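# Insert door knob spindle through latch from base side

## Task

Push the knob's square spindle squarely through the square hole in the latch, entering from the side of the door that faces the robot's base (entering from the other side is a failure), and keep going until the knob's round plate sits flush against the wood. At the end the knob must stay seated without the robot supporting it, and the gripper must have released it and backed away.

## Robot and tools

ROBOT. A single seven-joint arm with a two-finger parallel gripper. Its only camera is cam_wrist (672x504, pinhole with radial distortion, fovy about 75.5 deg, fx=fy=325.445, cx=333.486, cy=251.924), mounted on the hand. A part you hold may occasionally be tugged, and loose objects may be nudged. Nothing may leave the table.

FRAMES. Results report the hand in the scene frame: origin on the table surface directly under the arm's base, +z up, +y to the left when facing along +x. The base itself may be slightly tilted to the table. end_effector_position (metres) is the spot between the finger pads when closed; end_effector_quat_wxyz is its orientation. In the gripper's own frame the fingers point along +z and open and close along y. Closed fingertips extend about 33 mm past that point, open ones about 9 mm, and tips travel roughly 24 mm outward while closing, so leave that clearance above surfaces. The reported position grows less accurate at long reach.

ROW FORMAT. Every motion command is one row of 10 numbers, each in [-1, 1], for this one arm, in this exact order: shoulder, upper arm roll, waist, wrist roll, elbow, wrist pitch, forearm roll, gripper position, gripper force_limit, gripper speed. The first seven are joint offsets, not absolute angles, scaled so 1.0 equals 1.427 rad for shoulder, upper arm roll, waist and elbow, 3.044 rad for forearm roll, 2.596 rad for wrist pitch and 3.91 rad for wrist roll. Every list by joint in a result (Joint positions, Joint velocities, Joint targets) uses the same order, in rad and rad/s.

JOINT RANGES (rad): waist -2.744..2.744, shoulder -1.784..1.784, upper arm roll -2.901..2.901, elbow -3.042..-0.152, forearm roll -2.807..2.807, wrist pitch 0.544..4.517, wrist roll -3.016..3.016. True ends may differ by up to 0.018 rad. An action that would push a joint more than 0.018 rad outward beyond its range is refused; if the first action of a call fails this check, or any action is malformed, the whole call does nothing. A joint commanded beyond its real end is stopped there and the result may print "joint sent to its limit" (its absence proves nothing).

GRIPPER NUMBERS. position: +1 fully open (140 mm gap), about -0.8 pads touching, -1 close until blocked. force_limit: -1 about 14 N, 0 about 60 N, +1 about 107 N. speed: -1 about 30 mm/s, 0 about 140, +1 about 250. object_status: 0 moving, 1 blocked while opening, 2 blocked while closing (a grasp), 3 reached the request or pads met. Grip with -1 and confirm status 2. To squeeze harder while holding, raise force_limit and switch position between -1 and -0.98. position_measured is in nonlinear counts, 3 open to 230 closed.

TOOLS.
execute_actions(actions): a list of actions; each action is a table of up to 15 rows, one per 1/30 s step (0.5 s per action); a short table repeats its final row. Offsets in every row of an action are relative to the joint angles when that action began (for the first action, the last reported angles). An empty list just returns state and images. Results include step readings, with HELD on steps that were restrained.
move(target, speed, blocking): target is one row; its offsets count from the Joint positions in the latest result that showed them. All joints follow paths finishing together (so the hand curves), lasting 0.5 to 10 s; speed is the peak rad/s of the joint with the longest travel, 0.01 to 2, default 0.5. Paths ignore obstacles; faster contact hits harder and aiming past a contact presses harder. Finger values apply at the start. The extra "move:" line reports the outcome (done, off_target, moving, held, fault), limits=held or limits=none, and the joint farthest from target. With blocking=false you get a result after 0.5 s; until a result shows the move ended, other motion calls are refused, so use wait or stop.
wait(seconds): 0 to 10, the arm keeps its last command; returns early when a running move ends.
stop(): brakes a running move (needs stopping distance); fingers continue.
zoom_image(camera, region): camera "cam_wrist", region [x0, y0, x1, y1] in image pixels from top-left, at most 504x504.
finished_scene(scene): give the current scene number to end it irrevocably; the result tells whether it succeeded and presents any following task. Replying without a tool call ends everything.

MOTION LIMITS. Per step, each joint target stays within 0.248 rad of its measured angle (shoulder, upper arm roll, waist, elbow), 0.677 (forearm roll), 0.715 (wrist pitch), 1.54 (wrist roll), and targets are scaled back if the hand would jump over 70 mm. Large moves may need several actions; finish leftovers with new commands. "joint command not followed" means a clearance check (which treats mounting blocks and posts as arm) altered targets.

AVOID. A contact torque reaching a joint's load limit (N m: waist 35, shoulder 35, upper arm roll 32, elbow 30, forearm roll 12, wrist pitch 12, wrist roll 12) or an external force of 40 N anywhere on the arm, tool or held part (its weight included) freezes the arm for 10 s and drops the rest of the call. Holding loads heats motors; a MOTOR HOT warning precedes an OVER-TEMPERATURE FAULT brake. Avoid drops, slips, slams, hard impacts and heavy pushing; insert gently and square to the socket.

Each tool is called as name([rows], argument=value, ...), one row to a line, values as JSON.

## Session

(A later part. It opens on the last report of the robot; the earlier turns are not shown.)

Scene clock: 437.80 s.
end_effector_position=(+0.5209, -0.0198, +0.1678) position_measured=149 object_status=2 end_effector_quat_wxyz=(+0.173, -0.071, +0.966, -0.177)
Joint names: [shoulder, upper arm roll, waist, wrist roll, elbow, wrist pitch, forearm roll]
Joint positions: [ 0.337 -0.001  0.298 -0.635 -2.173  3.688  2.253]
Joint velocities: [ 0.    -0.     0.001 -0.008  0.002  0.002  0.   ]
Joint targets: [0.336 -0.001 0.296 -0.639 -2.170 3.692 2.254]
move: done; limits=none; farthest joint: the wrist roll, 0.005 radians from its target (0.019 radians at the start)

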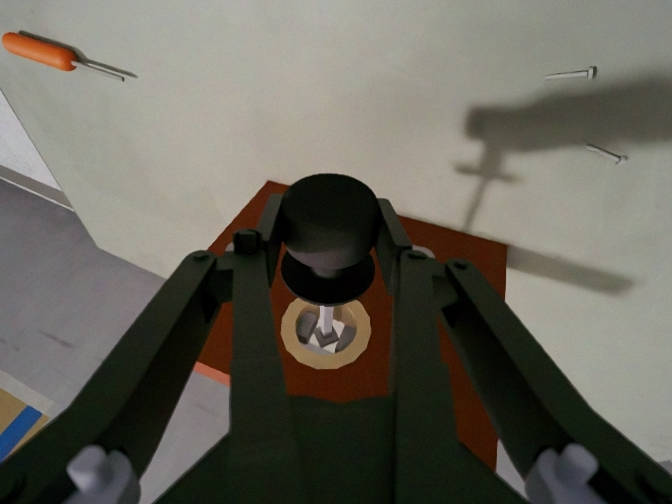

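move(target=[0.0164,0,-0.0082,-0.0108,0.0332,0.004,0.0084,-1,0.2,-0.6], speed=0.03)

zoom_image(camera="cam_wrist", region=[280, 280, 370, 370])

Scene clock: 444.00 s.
end_effector_position=(+0.5258, -0.0200, +0.1655) position_measured=149 object_status=2 end_effector_quat_wxyz=(+0.167, -0.071, +0.967, -0.179)
Joint names: [shoulder, upper arm roll, waist, wrist roll, elbow, wrist pitch, forearm roll]
Joint positions: [ 0.362 -0.001  0.29  -0.675 -2.134  3.702  2.283]
Joint velocities: [-0.001 -0.    -0.001 -0.004  0.001  0.002  0.   ]
Joint targets: [0.360 -0.001 0.287 -0.677 -2.126 3.698 2.279]
move: done; limits=none; farthest joint: the elbow, 0.008 radians from its target (0.047 radians at the start)

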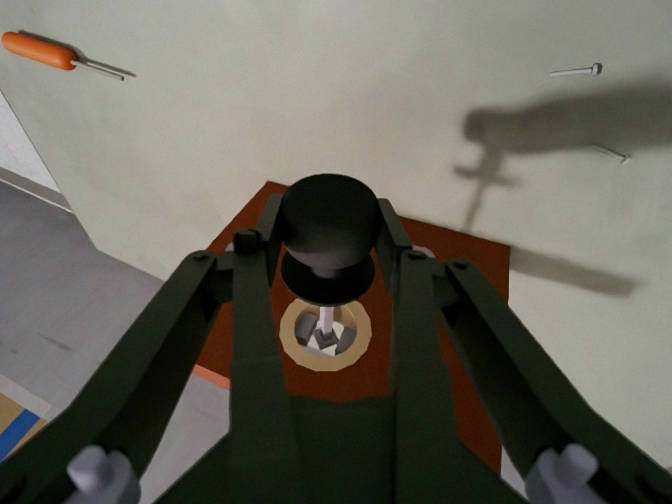

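Region (280, 280, 370, 370) of cam_wrist's 672x504 image, scaled by 5.600, with more detail than that image has.

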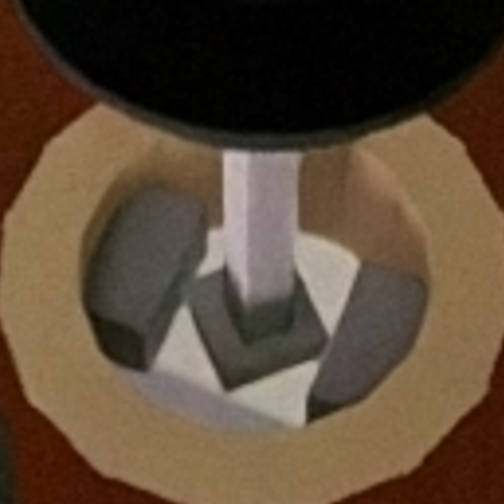

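move(target=[-0.0271,0,0.0105,0.014,-0.041,-0.0073,-0.0119,-1,0.2,-0.6], speed=0.05)

zoom_image(camera="cam_wrist", region=[305, 310, 350, 355])

Scene clock: 455.00 s.
end_effector_position=(+0.5149, -0.0191, +0.1661) position_measured=149 object_status=2 end_effector_quat_wxyz=(+0.171, -0.073, +0.967, -0.176)
Joint names: [shoulder, upper arm roll, waist, wrist roll, elbow, wrist pitch, forearm roll]
Joint positions: [ 0.328 -0.001  0.303 -0.627 -2.193  3.683  2.25 ]
Joint velocities: [ 0.    -0.    -0.     0.006 -0.    -0.001 -0.   ]
Joint targets: [0.323 -0.001 0.305 -0.621 -2.192 3.683 2.246]
move: done; limits=none; farthest joint: the wrist roll, 0.006 radians from its target (0.057 radians at the start)

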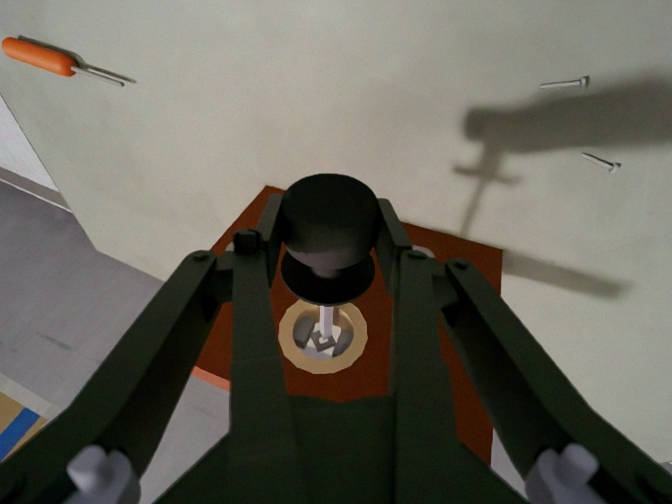

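Region (305, 310, 350, 355) of cam_wrist's 672x504 image, scaled by 11.200, with more detail than that image has.

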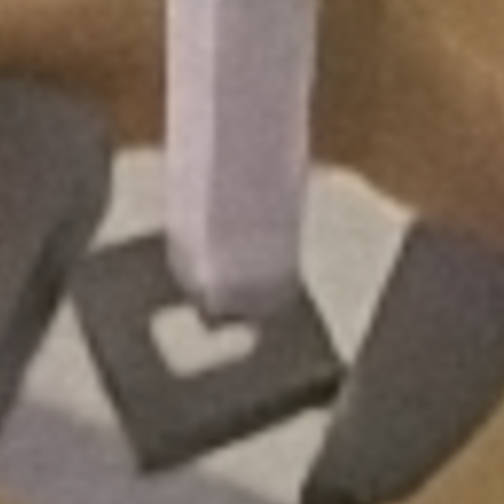

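move(target=[0.0034,0,-0.009,-0.008,0.0144,0.0026,0.0054,-1,0.2,-0.6], speed=0.03)

zoom_image(camera="cam_wrist", region=[305, 310, 350, 355])

Scene clock: 465.50 s.
end_effector_position=(+0.5185, -0.0212, +0.1674) position_measured=149 object_status=2 end_effector_quat_wxyz=(+0.170, -0.072, +0.967, -0.176)
Joint names: [shoulder, upper arm roll, waist, wrist roll, elbow, wrist pitch, forearm roll]
Joint positions: [ 0.333 -0.001  0.293 -0.653 -2.175  3.687  2.266]
Joint velocities: [-0.001 -0.    -0.001 -0.005  0.001  0.001 -0.   ]
Joint targets: [0.332 -0.001 0.290 -0.658 -2.172 3.690 2.266]
move: done; limits=none; farthest joint: the wrist roll, 0.005 radians from its target (0.034 radians at the start)

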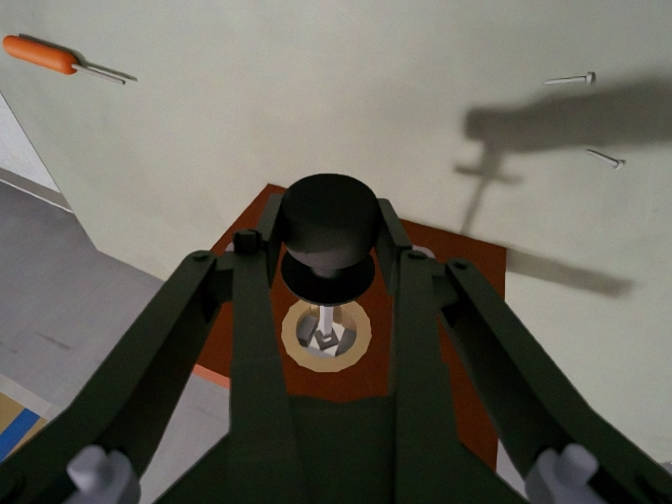

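Region (305, 310, 350, 355) of cam_wrist's 672x504 image, scaled by 11.200, with more detail than that image has.

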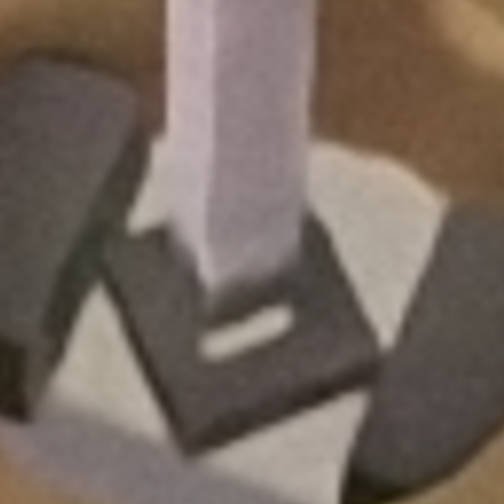

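move(target=[0.0032,0,-0.0037,-0.0053,0.0121,0.0027,0.0039,-1,0.2,-0.6], speed=0.02)

zoom_image(camera="cam_wrist", region=[305, 310, 350, 355])

Scene clock: 470.63 s.
end_effector_position=(+0.5215, -0.0205, +0.1682) position_measured=149 object_status=2 end_effector_quat_wxyz=(+0.170, -0.073, +0.967, -0.175)
Joint names: [shoulder, upper arm roll, waist, wrist roll, elbow, wrist pitch, forearm roll]
Joint positions: [ 0.338 -0.001  0.29  -0.669 -2.161  3.69   2.277]
Joint velocities: [-0.    -0.001 -0.    -0.006  0.002  0.     0.002]
Joint targets: [0.338 -0.001 0.287 -0.674 -2.158 3.694 2.277]
move: done; limits=none; farthest joint: the wrist pitch, 0.004 radians from its target (0.007 radians at the start)

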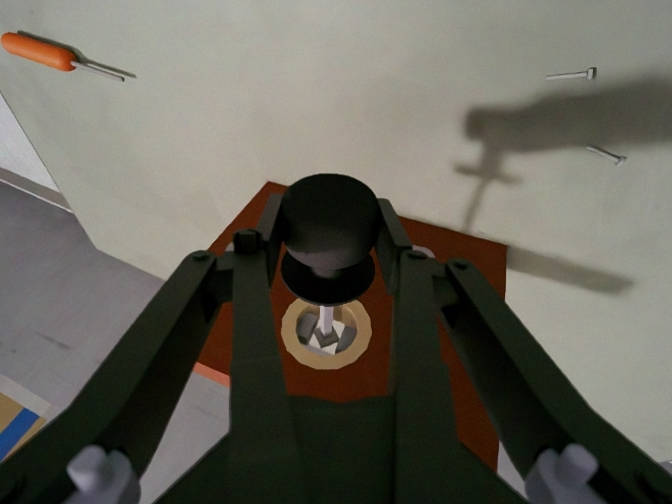

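Region (305, 310, 350, 355) of cam_wrist's 672x504 image, scaled by 11.200, with more detail than that image has.

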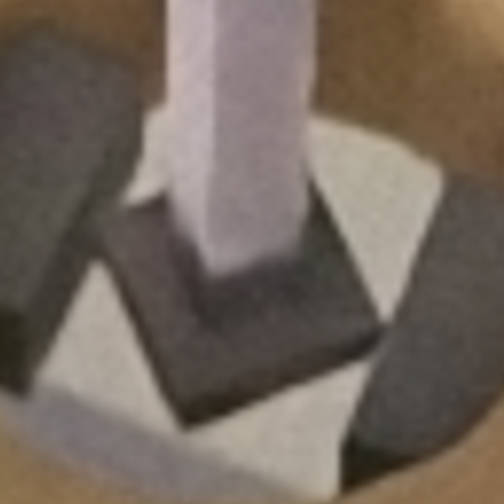

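move(target=[0.0082,0,-0.0055,-0.0061,0.0171,0.0028,0.0043,-1,0.2,-0.6], speed=0.02)

zoom_image(camera="cam_wrist", region=[305, 310, 350, 355])

Scene clock: 475.43 s.
end_effector_position=(+0.5256, -0.0206, +0.1676) position_measured=149 object_status=2 end_effector_quat_wxyz=(+0.169, -0.073, +0.967, -0.175)
Joint names: [shoulder, upper arm roll, waist, wrist roll, elbow, wrist pitch, forearm roll]
Joint positions: [ 0.351 -0.001  0.284 -0.689 -2.14   3.694  2.289]
Joint velocities: [-0.    -0.001  0.001 -0.007  0.002  0.002 -0.   ]
Joint targets: [0.350 -0.001 0.282 -0.693 -2.137 3.697 2.290]
move: done; limits=none; farthest joint: the elbow, 0.004 radians from its target (0.024 radians at the start)

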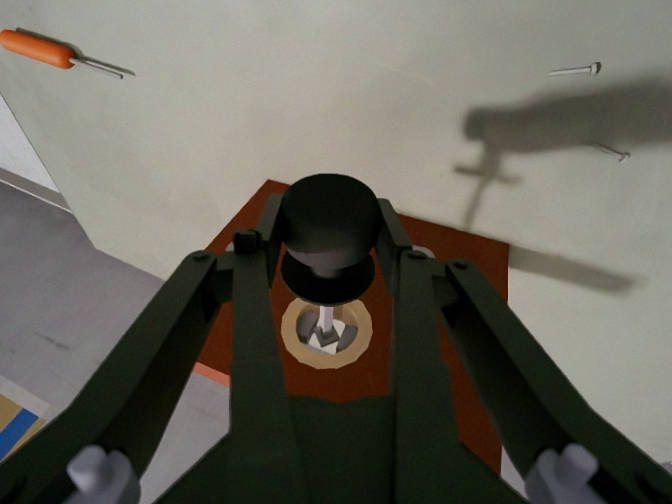

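Region (305, 310, 350, 355) of cam_wrist's 672x504 image, scaled by 11.200, with more detail than that image has.

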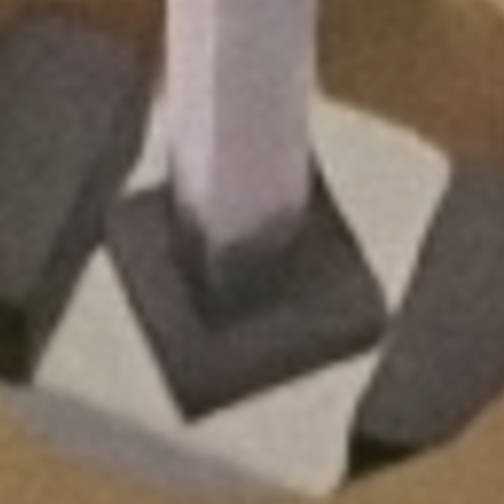

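move(target=[0.0076,0,-0.0033,-0.0056,0.0182,0.0035,0.0046,-1,0.2,-0.6], speed=0.02)

zoom_image(camera="cam_wrist", region=[305, 310, 350, 355])

Scene clock: 490.73 s.
end_effector_position=(+0.5260, -0.0205, +0.1662) position_measured=149 object_status=2 end_effector_quat_wxyz=(+0.164, -0.072, +0.968, -0.177)
Joint names: [shoulder, upper arm roll, waist, wrist roll, elbow, wrist pitch, forearm roll]
Joint positions: [ 0.364 -0.001  0.283 -0.708 -2.122  3.706  2.307]
Joint velocities: [ 0.001 -0.    -0.001 -0.005  0.002  0.002 -0.001]
Joint targets: [0.362 -0.001 0.279 -0.710 -2.114 3.703 2.303]
move: done; limits=none; farthest joint: the elbow, 0.008 radians from its target (0.026 radians at the start)

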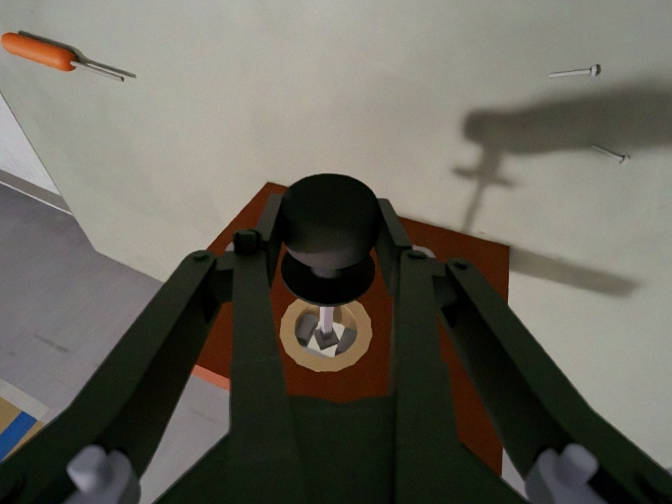

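Region (305, 310, 350, 355) of cam_wrist's 672x504 image, scaled by 11.200, with more detail than that image has.

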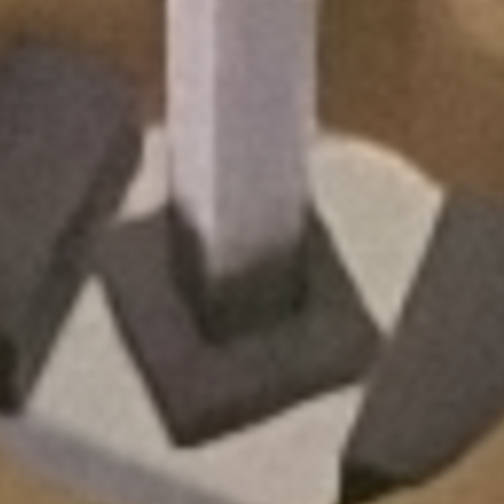

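move(target=[-0.0088,0,-0.0014,-0.0015,0.003,0.0002,0.0003,-1,0.2,-0.6], speed=0.01)

zoom_image(camera="cam_wrist", region=[305, 310, 350, 355])

Scene clock: 510.93 s.
end_effector_position=(+0.5272, -0.0196, +0.1689) position_measured=149 object_status=2 end_effector_quat_wxyz=(+0.167, -0.073, +0.967, -0.177)
Joint names: [shoulder, upper arm roll, waist, wrist roll, elbow, wrist pitch, forearm roll]
Joint positions: [ 0.358 -0.001  0.283 -0.714 -2.122  3.706  2.309]
Joint velocities: [ 0.    -0.001  0.001 -0.    -0.001 -0.001 -0.001]
Joint targets: [0.351 -0.001 0.281 -0.714 -2.118 3.707 2.308]
move: done; limits=none; farthest joint: the shoulder, 0.006 radians from its target (0.012 radians at the start)

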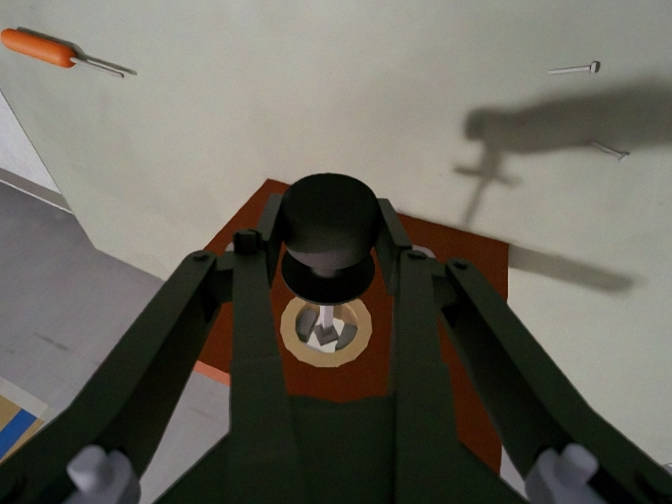

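Region (305, 310, 350, 355) of cam_wrist's 672x504 image, scaled by 11.200, with more detail than that image has.

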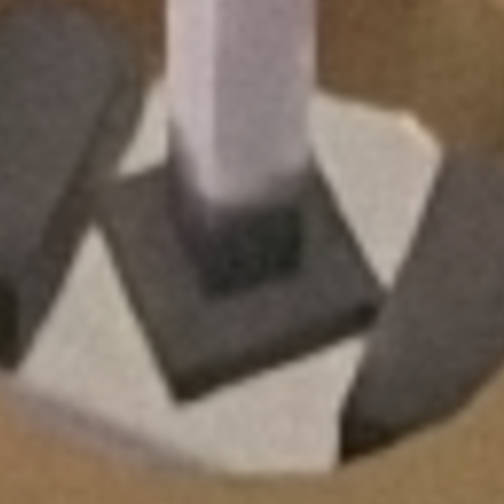

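move(target=[0.0129,0,-0.0071,-0.0083,0.0269,0.004,0.0064,-1,0.2,-0.6], speed=0.02)

zoom_image(camera="cam_wrist", region=[290, 290, 360, 360])

Scene clock: 516.90 s.
end_effector_position=(+0.5345, -0.0190, +0.1682) position_measured=149 object_status=2 end_effector_quat_wxyz=(+0.166, -0.073, +0.968, -0.176)
Joint names: [shoulder, upper arm roll, waist, wrist roll, elbow, wrist pitch, forearm roll]
Joint positions: [ 0.378 -0.001  0.275 -0.743 -2.087  3.712  2.328]
Joint velocities: [-0.001  0.001 -0.001 -0.006  0.001  0.001  0.   ]
Joint targets: [0.376 -0.001 0.272 -0.747 -2.083 3.716 2.328]
move: done; limits=none; farthest joint: the elbow, 0.004 radians from its target (0.038 radians at the start)

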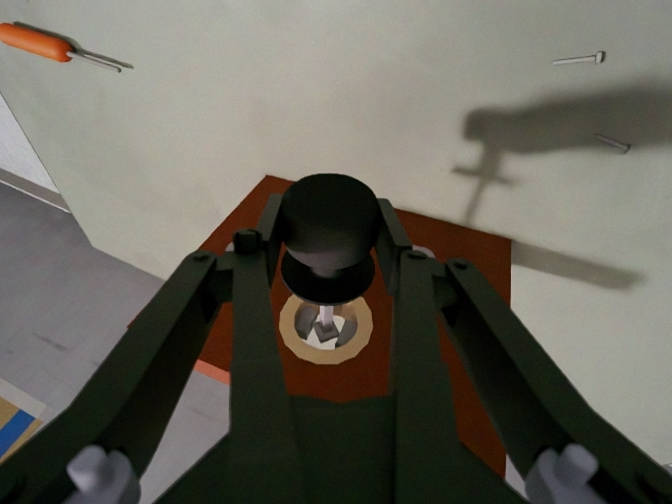

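Region (290, 290, 360, 360) of cam_wrist's 672x504 image, scaled by 7.200, with more detail than that image has.

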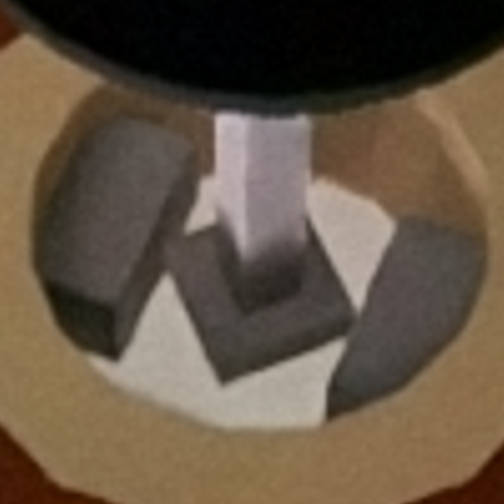

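move(target=[0.046,0,-0.0105,-0.0072,0.0726,0.0045,0.002,-1,0.2,-0.6], speed=0.04)

zoom_image(camera="cam_wrist", region=[260, 240, 400, 380])

Scene clock: 533.30 s.
end_effector_position=(+0.5647, -0.0163, +0.1657) position_measured=149 object_status=2 end_effector_quat_wxyz=(+0.176, -0.073, +0.966, -0.177)
Joint names: [shoulder, upper arm roll, waist, wrist roll, elbow, wrist pitch, forearm roll]
Joint positions: [ 0.444 -0.001  0.263 -0.768 -1.987  3.72   2.334]
Joint velocities: [ 0.002 -0.001 -0.001 -0.005  0.002  0.002  0.   ]
Joint targets: [0.443 -0.001 0.260 -0.771 -1.984 3.724 2.334]
move: done; limits=none; farthest joint: the elbow, 0.004 radians from its target (0.103 radians at the start)

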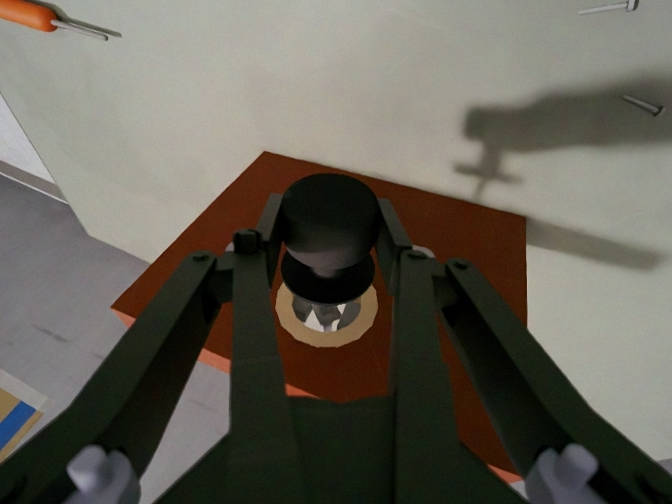

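Region (260, 240, 400, 380) of cam_wrist's 672x504 image, scaled by 3.600, with more detail than that image has.

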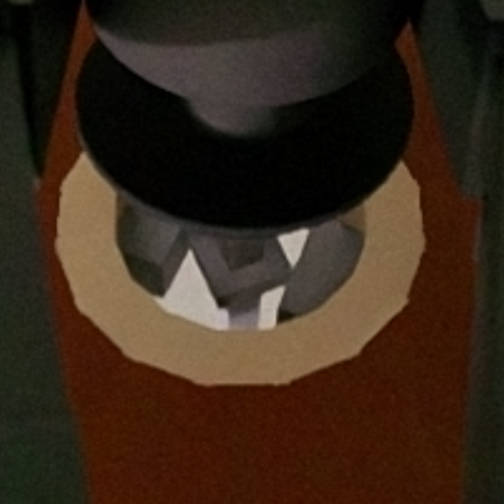

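move(target=[0.0546,0,-0.0183,-0.0279,0.1047,0.0156,0.0233,-1,0.2,-0.6], speed=0.06)

zoom_image(camera="cam_wrist", region=[240, 200, 420, 380])

Scene clock: 543.03 s.
end_effector_position=(+0.5918, -0.0128, +0.1663) position_measured=149 object_status=2 end_effector_quat_wxyz=(+0.173, -0.073, +0.966, -0.178)
Joint names: [shoulder, upper arm roll, waist, wrist roll, elbow, wrist pitch, forearm roll]
Joint positions: [ 0.52  -0.     0.243 -0.874 -1.843  3.765  2.408]
Joint velocities: [ 0.    -0.001  0.    -0.007 -0.001  0.    -0.   ]
Joint targets: [0.522 -0.001 0.237 -0.877 -1.838 3.760 2.405]
move: done; limits=none; farthest joint: the waist, 0.006 radians from its target (0.026 radians at the start)

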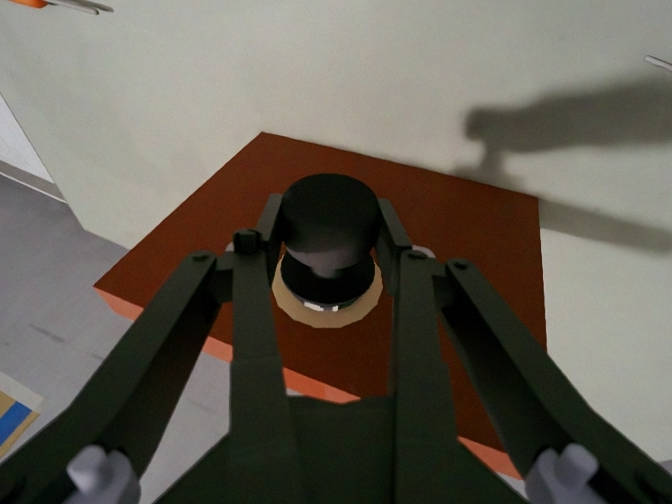

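Region (240, 200, 420, 380) of cam_wrist's 672x504 image, scaled by 2.800, with more detail than that image has.

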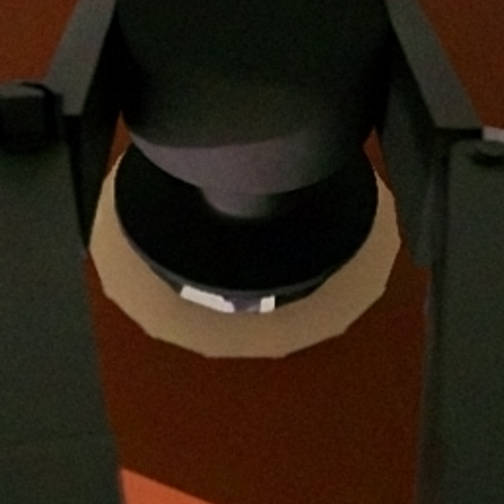

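move(target=[0.0245,0,-0.0063,-0.011,0.0465,0.0056,0.0085,-1,0.2,-0.6], speed=0.03)

zoom_image(camera="cam_wrist", region=[240, 200, 420, 380])

Scene clock: 552.13 s.
end_effector_position=(+0.5927, -0.0120, +0.1663) position_measured=149 object_status=2 end_effector_quat_wxyz=(+0.160, -0.069, +0.967, -0.184)
Joint names: [shoulder, upper arm roll, waist, wrist roll, elbow, wrist pitch, forearm roll]
Joint positions: [ 0.551  0.002  0.24  -0.912 -1.787  3.811  2.443]
Joint velocities: [-0.    -0.    -0.001 -0.004  0.001 -0.     0.001]
Joint targets: [0.555 -0.000 0.234 -0.917 -1.776 3.780 2.434]
move: off_target; limits=none; farthest joint: the wrist pitch, 0.032 radians from its target (0.014 radians at the start)

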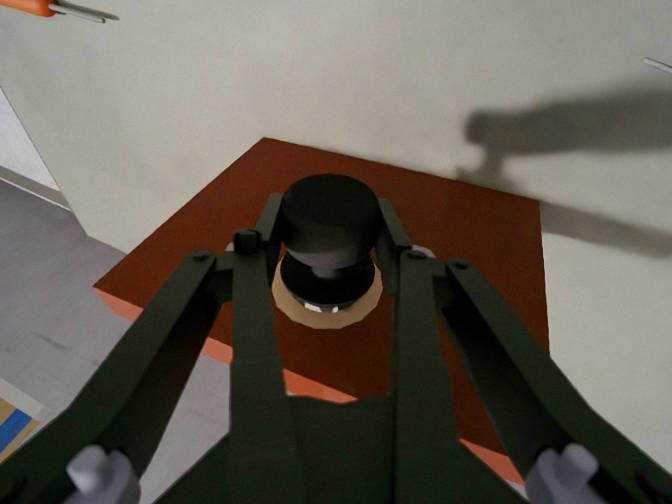

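Region (240, 200, 420, 380) of cam_wrist's 672x504 image, scaled by 2.800, with more detail than that image has.

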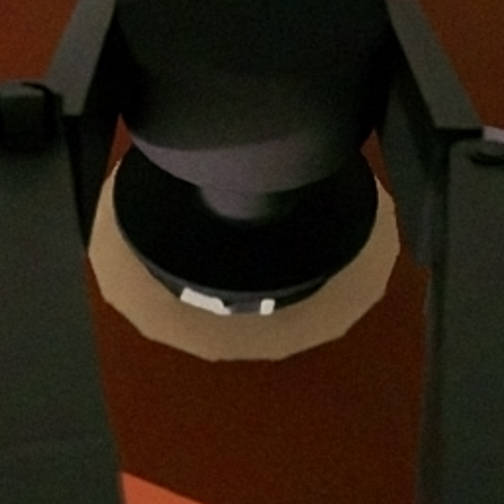

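move(target=[-0.0287,-0.0014,0.0035,0.0148,-0.0536,-0.022,-0.0171,-1,0.2,-0.6], speed=0.05)

zoom_image(camera="cam_wrist", region=[260, 240, 400, 380])

Scene clock: 565.60 s.
end_effector_position=(+0.5890, -0.0137, +0.1649) position_measured=149 object_status=2 end_effector_quat_wxyz=(+0.173, -0.074, +0.966, -0.178)
Joint names: [shoulder, upper arm roll, waist, wrist roll, elbow, wrist pitch, forearm roll]
Joint positions: [ 0.512  0.002  0.243 -0.859 -1.862  3.755  2.394]
Joint velocities: [-0.002  0.     0.001  0.006 -0.    -0.001 -0.002]
Joint targets: [0.510 -0.000 0.245 -0.854 -1.864 3.754 2.391]
move: done; limits=none; farthest joint: the wrist roll, 0.005 radians from its target (0.059 radians at the start)

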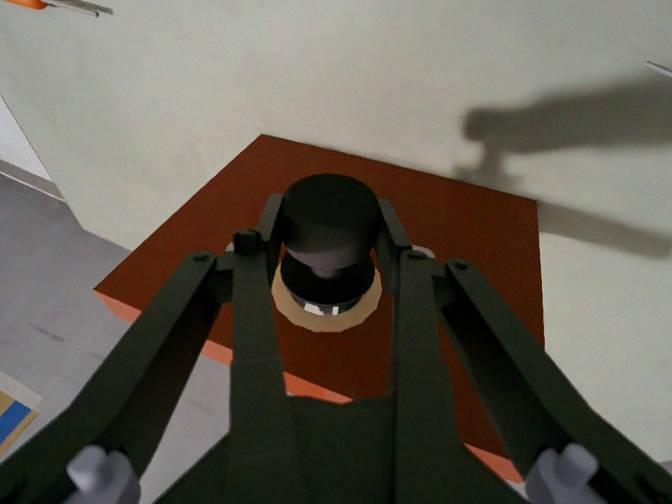

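Region (260, 240, 400, 380) of cam_wrist's 672x504 image, scaled by 3.600, with more detail than that image has.

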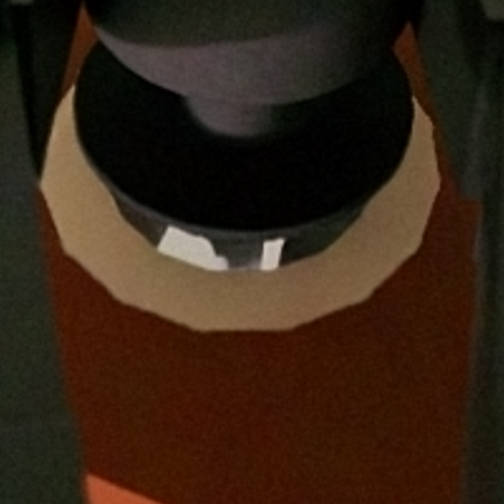

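execute_actions(actions=[])

Scene clock: 578.30 s.
end_effector_position=(+0.5890, -0.0136, +0.1648) position_measured=149 object_status=2 end_effector_quat_wxyz=(+0.174, -0.074, +0.966, -0.178)
Joint names: [shoulder, upper arm roll, waist, wrist roll, elbow, wrist pitch, forearm roll]
Joint positions: [ 0.512  0.002  0.243 -0.857 -1.863  3.755  2.394]
Joint velocities: [-0.001 -0.    -0.    -0.     0.001 -0.    -0.   ]
Joint targets: [0.510 -0.000 0.245 -0.854 -1.864 3.754 2.391]

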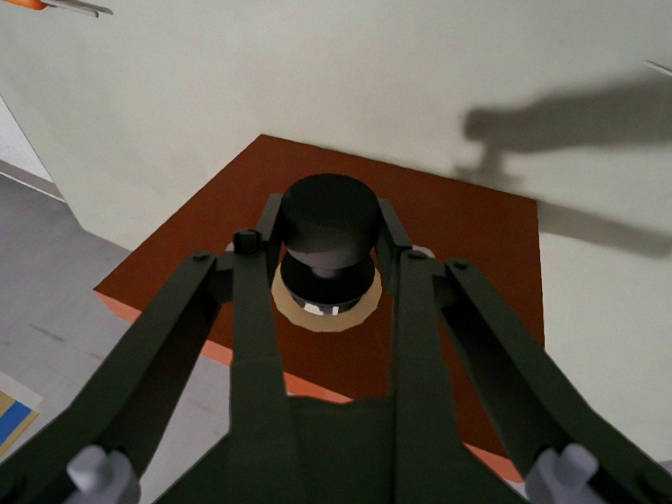

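zoom_image(camera="cam_wrist", region=[260, 220, 400, 350])

Region (260, 220, 400, 350) of cam_wrist's 672x504 image, scaled by 3.600, with more detail than that image has; it fills the top 468 rows of this view, and the rest is white.

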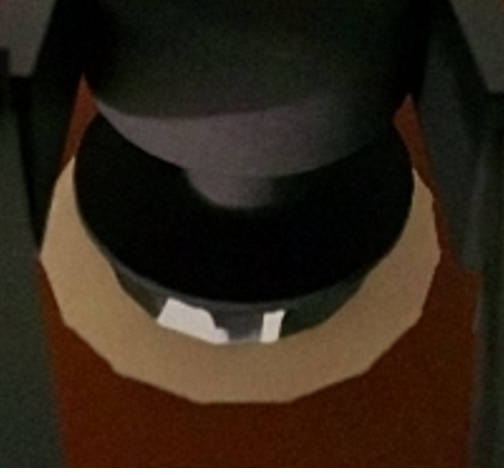

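move(target=[-0.005,-0.0014,0.0015,-0.0029,0.0037,0.0027,0.0025,-1,0.2,-0.6], speed=0.03)

Scene clock: 584.57 s.
end_effector_position=(+0.5880, -0.0134, +0.1658) position_measured=149 object_status=2 end_effector_quat_wxyz=(+0.172, -0.073, +0.966, -0.177)
Joint names: [shoulder, upper arm roll, waist, wrist roll, elbow, wrist pitch, forearm roll]
Joint positions: [ 0.511  0.001  0.243 -0.863 -1.861  3.759  2.4  ]
Joint velocities: [ 0.001 -0.    -0.    -0.004  0.003  0.001  0.001]
Joint targets: [0.505 -0.000 0.245 -0.869 -1.857 3.762 2.401]
move: done; limits=none; farthest joint: the shoulder, 0.006 radians from its target (0.008 radians at the start)

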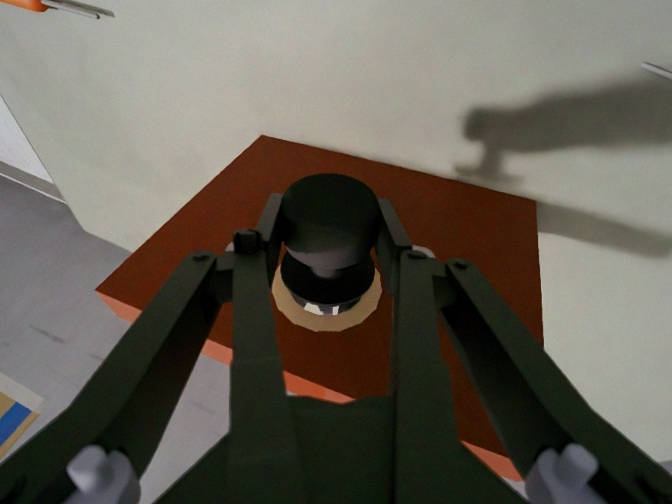

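move(target=[-0.007,-0.0007,0.0016,-0.0023,0.0038,0.0022,0.0015,-1,0.2,-0.6], speed=0.03)

Scene clock: 588.83 s.
end_effector_position=(+0.5874, -0.0130, +0.1670) position_measured=149 object_status=2 end_effector_quat_wxyz=(+0.172, -0.073, +0.966, -0.177)
Joint names: [shoulder, upper arm roll, waist, wrist roll, elbow, wrist pitch, forearm roll]
Joint positions: [ 0.508  0.001  0.243 -0.869 -1.861  3.762  2.405]
Joint velocities: [-0.001  0.001  0.001 -0.006  0.002  0.001  0.001]
Joint targets: [0.501 0.000 0.245 -0.872 -1.856 3.765 2.405]
move: done; limits=none; farthest joint: the shoulder, 0.007 radians from its target (0.010 radians at the start)

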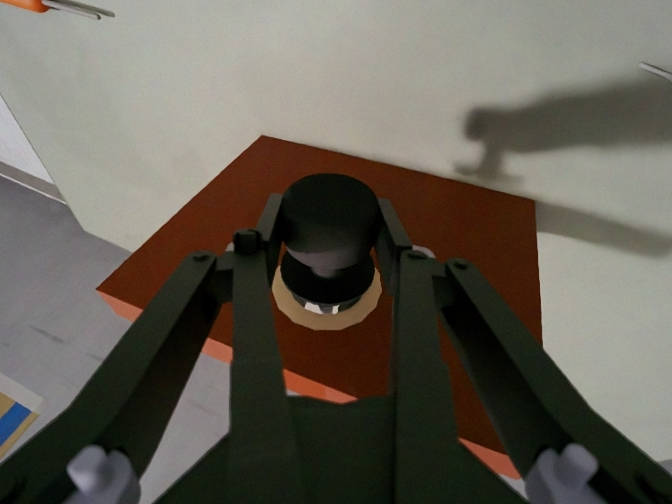

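move(target=[0.0065,-0.0007,-0.003,-0.0046,0.0175,0.0033,0.0033,-1,0.2,-0.6], speed=0.03)

zoom_image(camera="cam_wrist", region=[260, 220, 400, 350])

Scene clock: 593.23 s.
end_effector_position=(+0.5911, -0.0126, +0.1668) position_measured=149 object_status=2 end_effector_quat_wxyz=(+0.171, -0.072, +0.966, -0.177)
Joint names: [shoulder, upper arm roll, waist, wrist roll, elbow, wrist pitch, forearm roll]
Joint positions: [ 0.52   0.001  0.24  -0.882 -1.84   3.768  2.415]
Joint velocities: [-0.    -0.001 -0.    -0.006 -0.     0.001  0.   ]
Joint targets: [0.517 0.000 0.239 -0.887 -1.836 3.770 2.415]
move: done; limits=none; farthest joint: the wrist roll, 0.005 radians from its target (0.017 radians at the start)

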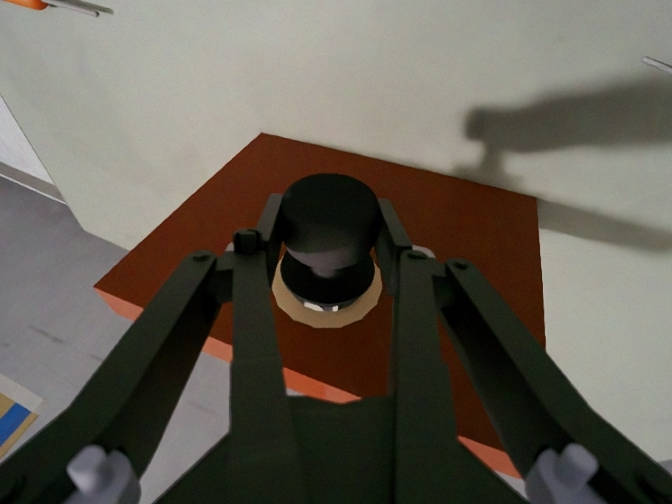

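Region (260, 220, 400, 350) of cam_wrist's 672x504 image, scaled by 3.600, with more detail than that image has; it fills the top 468 rows of this view, and the rest is white.

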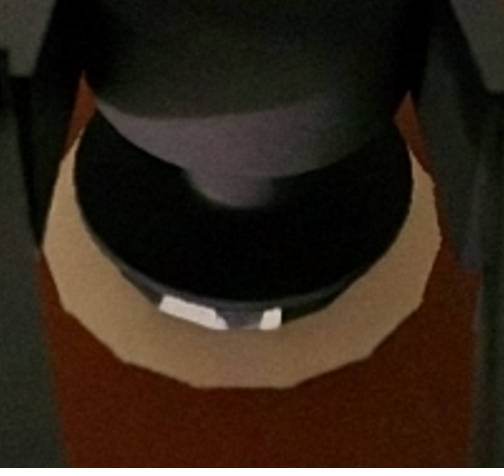

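move(target=[0.005,-0.0007,-0.003,-0.0046,0.0172,0.0033,0.0033,-1,0.2,-0.6], speed=0.03)

zoom_image(camera="cam_wrist", region=[260, 220, 400, 350])

Scene clock: 597.40 s.
end_effector_position=(+0.5924, -0.0122, +0.1669) position_measured=149 object_status=2 end_effector_quat_wxyz=(+0.168, -0.072, +0.967, -0.178)
Joint names: [shoulder, upper arm roll, waist, wrist roll, elbow, wrist pitch, forearm roll]
Joint positions: [ 0.529  0.001  0.239 -0.896 -1.822  3.78   2.427]
Joint velocities: [ 0.     0.    -0.002 -0.006  0.001 -0.    -0.   ]
Joint targets: [0.527 0.000 0.236 -0.900 -1.816 3.777 2.425]
move: done; limits=none; farthest joint: the elbow, 0.007 radians from its target (0.024 radians at the start)

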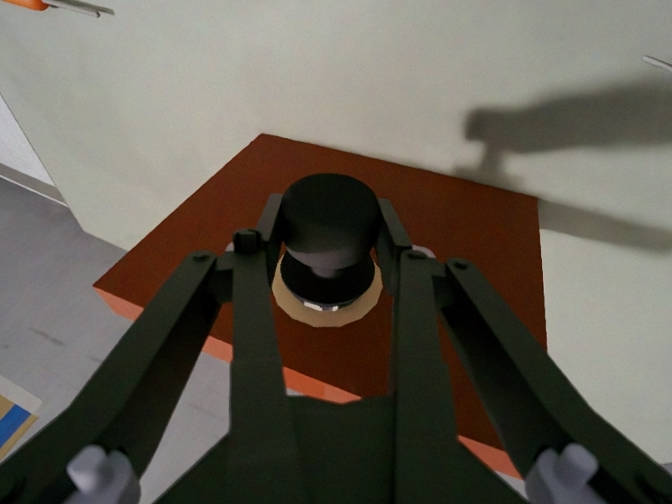

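Region (260, 220, 400, 350) of cam_wrist's 672x504 image, scaled by 3.600, with more detail than that image has; it fills the top 468 rows of this view, and the rest is white.

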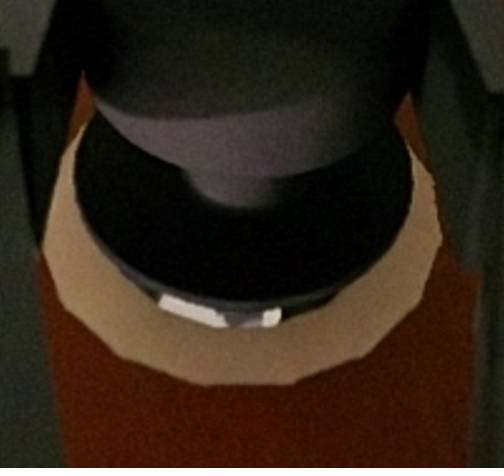

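move(target=[-0.006,-0.0007,-0.0015,-0.0005,0.012,-0.0154,-0.004,-1,0.2,-0.6], speed=0.03)

zoom_image(camera="cam_wrist", region=[260, 220, 400, 350])

Scene clock: 622.47 s.
end_effector_position=(+0.5925, -0.0123, +0.1669) position_measured=149 object_status=2 end_effector_quat_wxyz=(+0.168, -0.072, +0.967, -0.178)
Joint names: [shoulder, upper arm roll, waist, wrist roll, elbow, wrist pitch, forearm roll]
Joint positions: [ 0.529  0.001  0.238 -0.898 -1.822  3.78   2.428]
Joint velocities: [ 0.001  0.001 -0.001 -0.     0.002 -0.001  0.001]
Joint targets: [0.520 0.000 0.237 -0.898 -1.805 3.740 2.415]
move: off_target; limits=none; farthest joint: the wrist pitch, 0.040 radians from its target (0.040 radians at the start)

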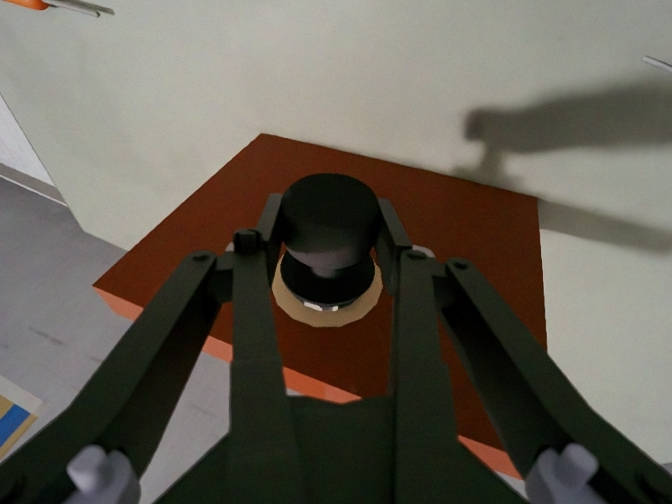

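Region (260, 220, 400, 350) of cam_wrist's 672x504 image, scaled by 3.600, with more detail than that image has; it fills the top 468 rows of this view, and the rest is white.

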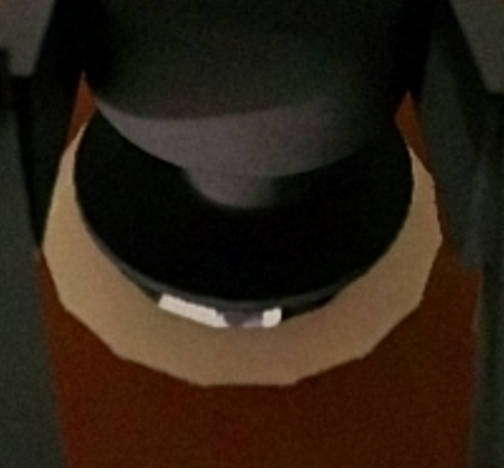

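zoom_image(camera="cam_wrist", region=[280, 280, 370, 330])

Region (280, 280, 370, 330) of cam_wrist's 672x504 image, scaled by 5.600, with more detail than that image has.

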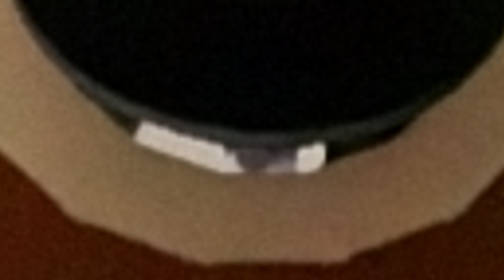

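execute_actions([
  [[-0.002,-0.0007,0.005,0.0022,0.006,-0.007,-0.0026,-1,0.2,-0.6]],
  [[-0.002,-0.0007,0.005,0.0022,0.006,-0.007,-0.0026,-1,0.2,-0.6]],
  [[-0.003,-0.0007,0.004,0.0022,0.008,-0.009,-0.0026,-1,0.2,-0.6]],
])

Scene clock: 655.40 s.
end_effector_position=(+0.5924, -0.0119, +0.1669) position_measured=149 object_status=2 end_effector_quat_wxyz=(+0.169, -0.070, +0.967, -0.179)
Joint names: [shoulder, upper arm roll, waist, wrist roll, elbow, wrist pitch, forearm roll]
Joint positions: [ 0.53  -0.002  0.243 -0.889 -1.822  3.781  2.426]
Joint velocities: [-0.001 -0.002  0.     0.002 -0.001  0.    -0.001]
Joint targets: [0.526 -0.002 0.248 -0.883 -1.810 3.757 2.418]
Step readings (joint positions; steps 1 to 15: 1st action; 16 to 30: 2nd action; 31 to 45: 3rd action):
0: [0.529 0.001 0.238 -0.898 -1.822 3.780 2.428]
1: [0.529 0.001 0.239 -0.898 -1.822 3.780 2.428]
2: [0.529 0.001 0.239 -0.897 -1.822 3.780 2.427]
4: [0.529 0.000 0.240 -0.896 -1.822 3.780 2.427]
8: [0.529 0.000 0.240 -0.895 -1.822 3.780 2.427]
15: [0.529 0.000 0.240 -0.895 -1.822 3.780 2.427]
16: [0.529 -0.000 0.241 -0.894 -1.822 3.780 2.427]
17: [0.530 -0.001 0.241 -0.894 -1.822 3.780 2.427]
19: [0.530 -0.001 0.242 -0.893 -1.822 3.781 2.427]
23: [0.530 -0.001 0.242 -0.892 -1.822 3.781 2.426]
30: [0.530 -0.001 0.242 -0.891 -1.822 3.781 2.426]
31: [0.530 -0.001 0.242 -0.891 -1.822 3.781 2.426]
32: [0.530 -0.002 0.243 -0.891 -1.822 3.781 2.426]
34: [0.530 -0.002 0.243 -0.890 -1.822 3.781 2.426]
38: [0.530 -0.002 0.243 -0.890 -1.822 3.781 2.426]
45: Joint positions above

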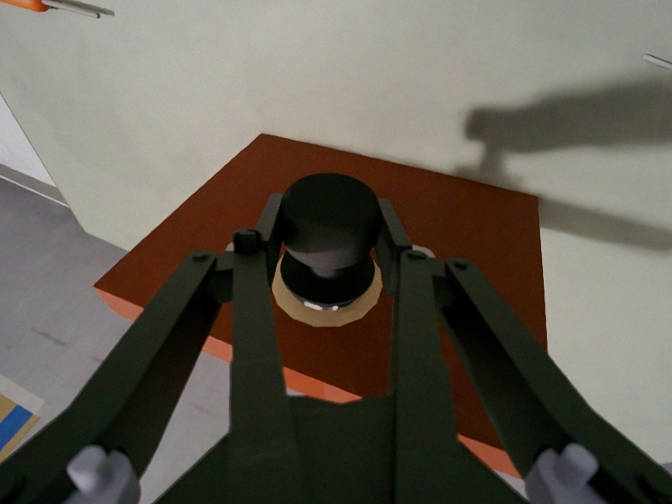

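execute_actions([
  [[0,0,0,0,0,-0.001,0,-1,0.2,-0.6]],
  [[0,0,0,0,0,0,0,-0.1,0.2,-0.8]],
  [[0,0,0,0,0,0,0,-0.1,0.2,-0.8]],
])

zoom_image(camera="cam_wrist", region=[250, 160, 420, 350])

Scene clock: 659.00 s.
end_effector_position=(+0.5922, -0.0120, +0.1666) position_measured=141 object_status=3 end_effector_quat_wxyz=(+0.169, -0.069, +0.967, -0.179)
Joint names: [shoulder, upper arm roll, waist, wrist roll, elbow, wrist pitch, forearm roll]
Joint positions: [ 0.53  -0.002  0.243 -0.889 -1.822  3.781  2.426]
Joint velocities: [-0.    -0.    -0.001  0.    -0.001  0.    -0.   ]
Joint targets: [0.530 -0.002 0.243 -0.889 -1.822 3.781 2.426]
Step readings (joint positions; steps 1 to 15: 1st action; 16 to 30: 2nd action; 31 to 45: 3rd action):
0: [0.530 -0.002 0.243 -0.889 -1.822 3.781 2.426]
1: [0.530 -0.002 0.243 -0.889 -1.822 3.781 2.426]
2: [0.530 -0.002 0.243 -0.889 -1.822 3.781 2.426]
4: [0.530 -0.002 0.243 -0.889 -1.822 3.781 2.426]
8: [0.530 -0.002 0.243 -0.889 -1.822 3.781 2.426]
15: [0.530 -0.002 0.243 -0.889 -1.822 3.781 2.426]
16: [0.530 -0.002 0.243 -0.889 -1.822 3.781 2.426]
17: [0.530 -0.002 0.243 -0.889 -1.822 3.781 2.426]
19: [0.530 -0.002 0.243 -0.889 -1.822 3.781 2.426]
23: [0.530 -0.002 0.243 -0.889 -1.822 3.781 2.426]
30: [0.530 -0.002 0.243 -0.889 -1.822 3.781 2.426]
31: [0.530 -0.002 0.243 -0.889 -1.822 3.781 2.426]
32: [0.530 -0.002 0.243 -0.889 -1.822 3.781 2.426]
34: [0.530 -0.002 0.243 -0.889 -1.822 3.781 2.426]
38: [0.530 -0.002 0.243 -0.889 -1.822 3.781 2.426]
45: Joint positions above

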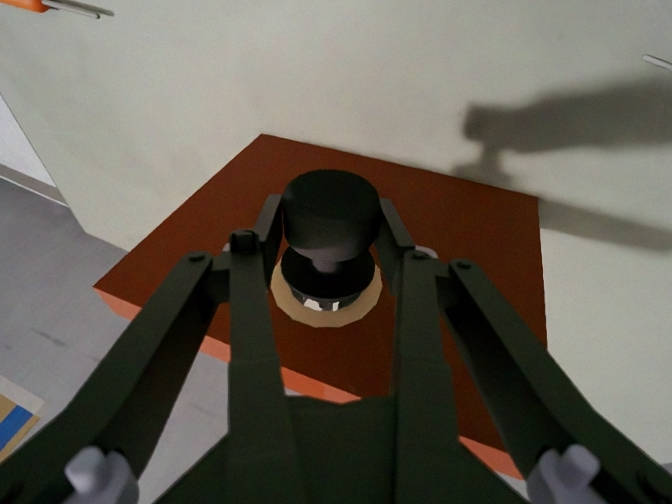

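Region (250, 160, 420, 350) of cam_wrist's 672x504 image, scaled by 2.653, with more detail than that image has; it fills the left 451 columns of this view, and the rest is white.

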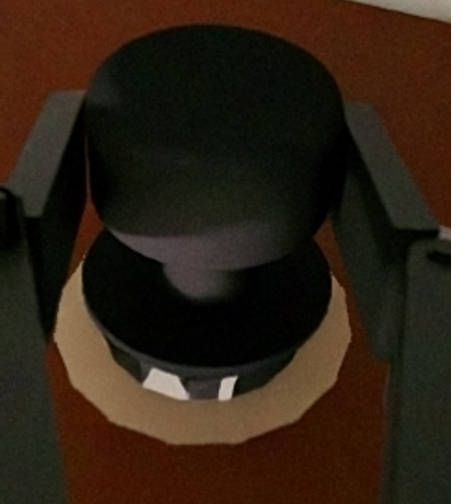

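zoom_image(camera="cam_wrist", region=[285, 275, 365, 325])

Region (285, 275, 365, 325) of cam_wrist's 672x504 image, scaled by 6.300, with more detail than that image has; it fills the top 315 rows of this view, and the rest is white.

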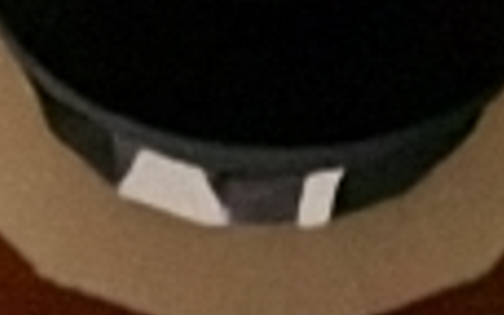

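move(target=[-0.104,0.001,0.025,0.029,-0.152,-0.015,-0.0215,0.15,0.2,0], speed=0.25)

Scene clock: 680.60 s.
end_effector_position=(+0.5445, -0.0140, +0.1797) position_measured=110 object_status=3 end_effector_quat_wxyz=(+0.169, -0.070, +0.967, -0.178)
Joint names: [shoulder, upper arm roll, waist, wrist roll, elbow, wrist pitch, forearm roll]
Joint positions: [ 0.384 -0.002  0.277 -0.781 -2.038  3.744  2.363]
Joint velocities: [-0.003  0.001  0.001  0.006 -0.002 -0.001  0.001]
Joint targets: [0.382 -0.001 0.279 -0.776 -2.039 3.742 2.361]
move: done; limits=none; farthest joint: the wrist roll, 0.005 radians from its target (0.113 radians at the start)

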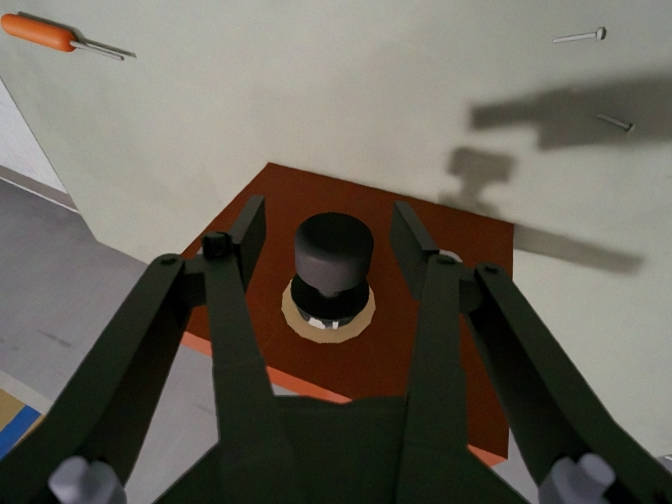

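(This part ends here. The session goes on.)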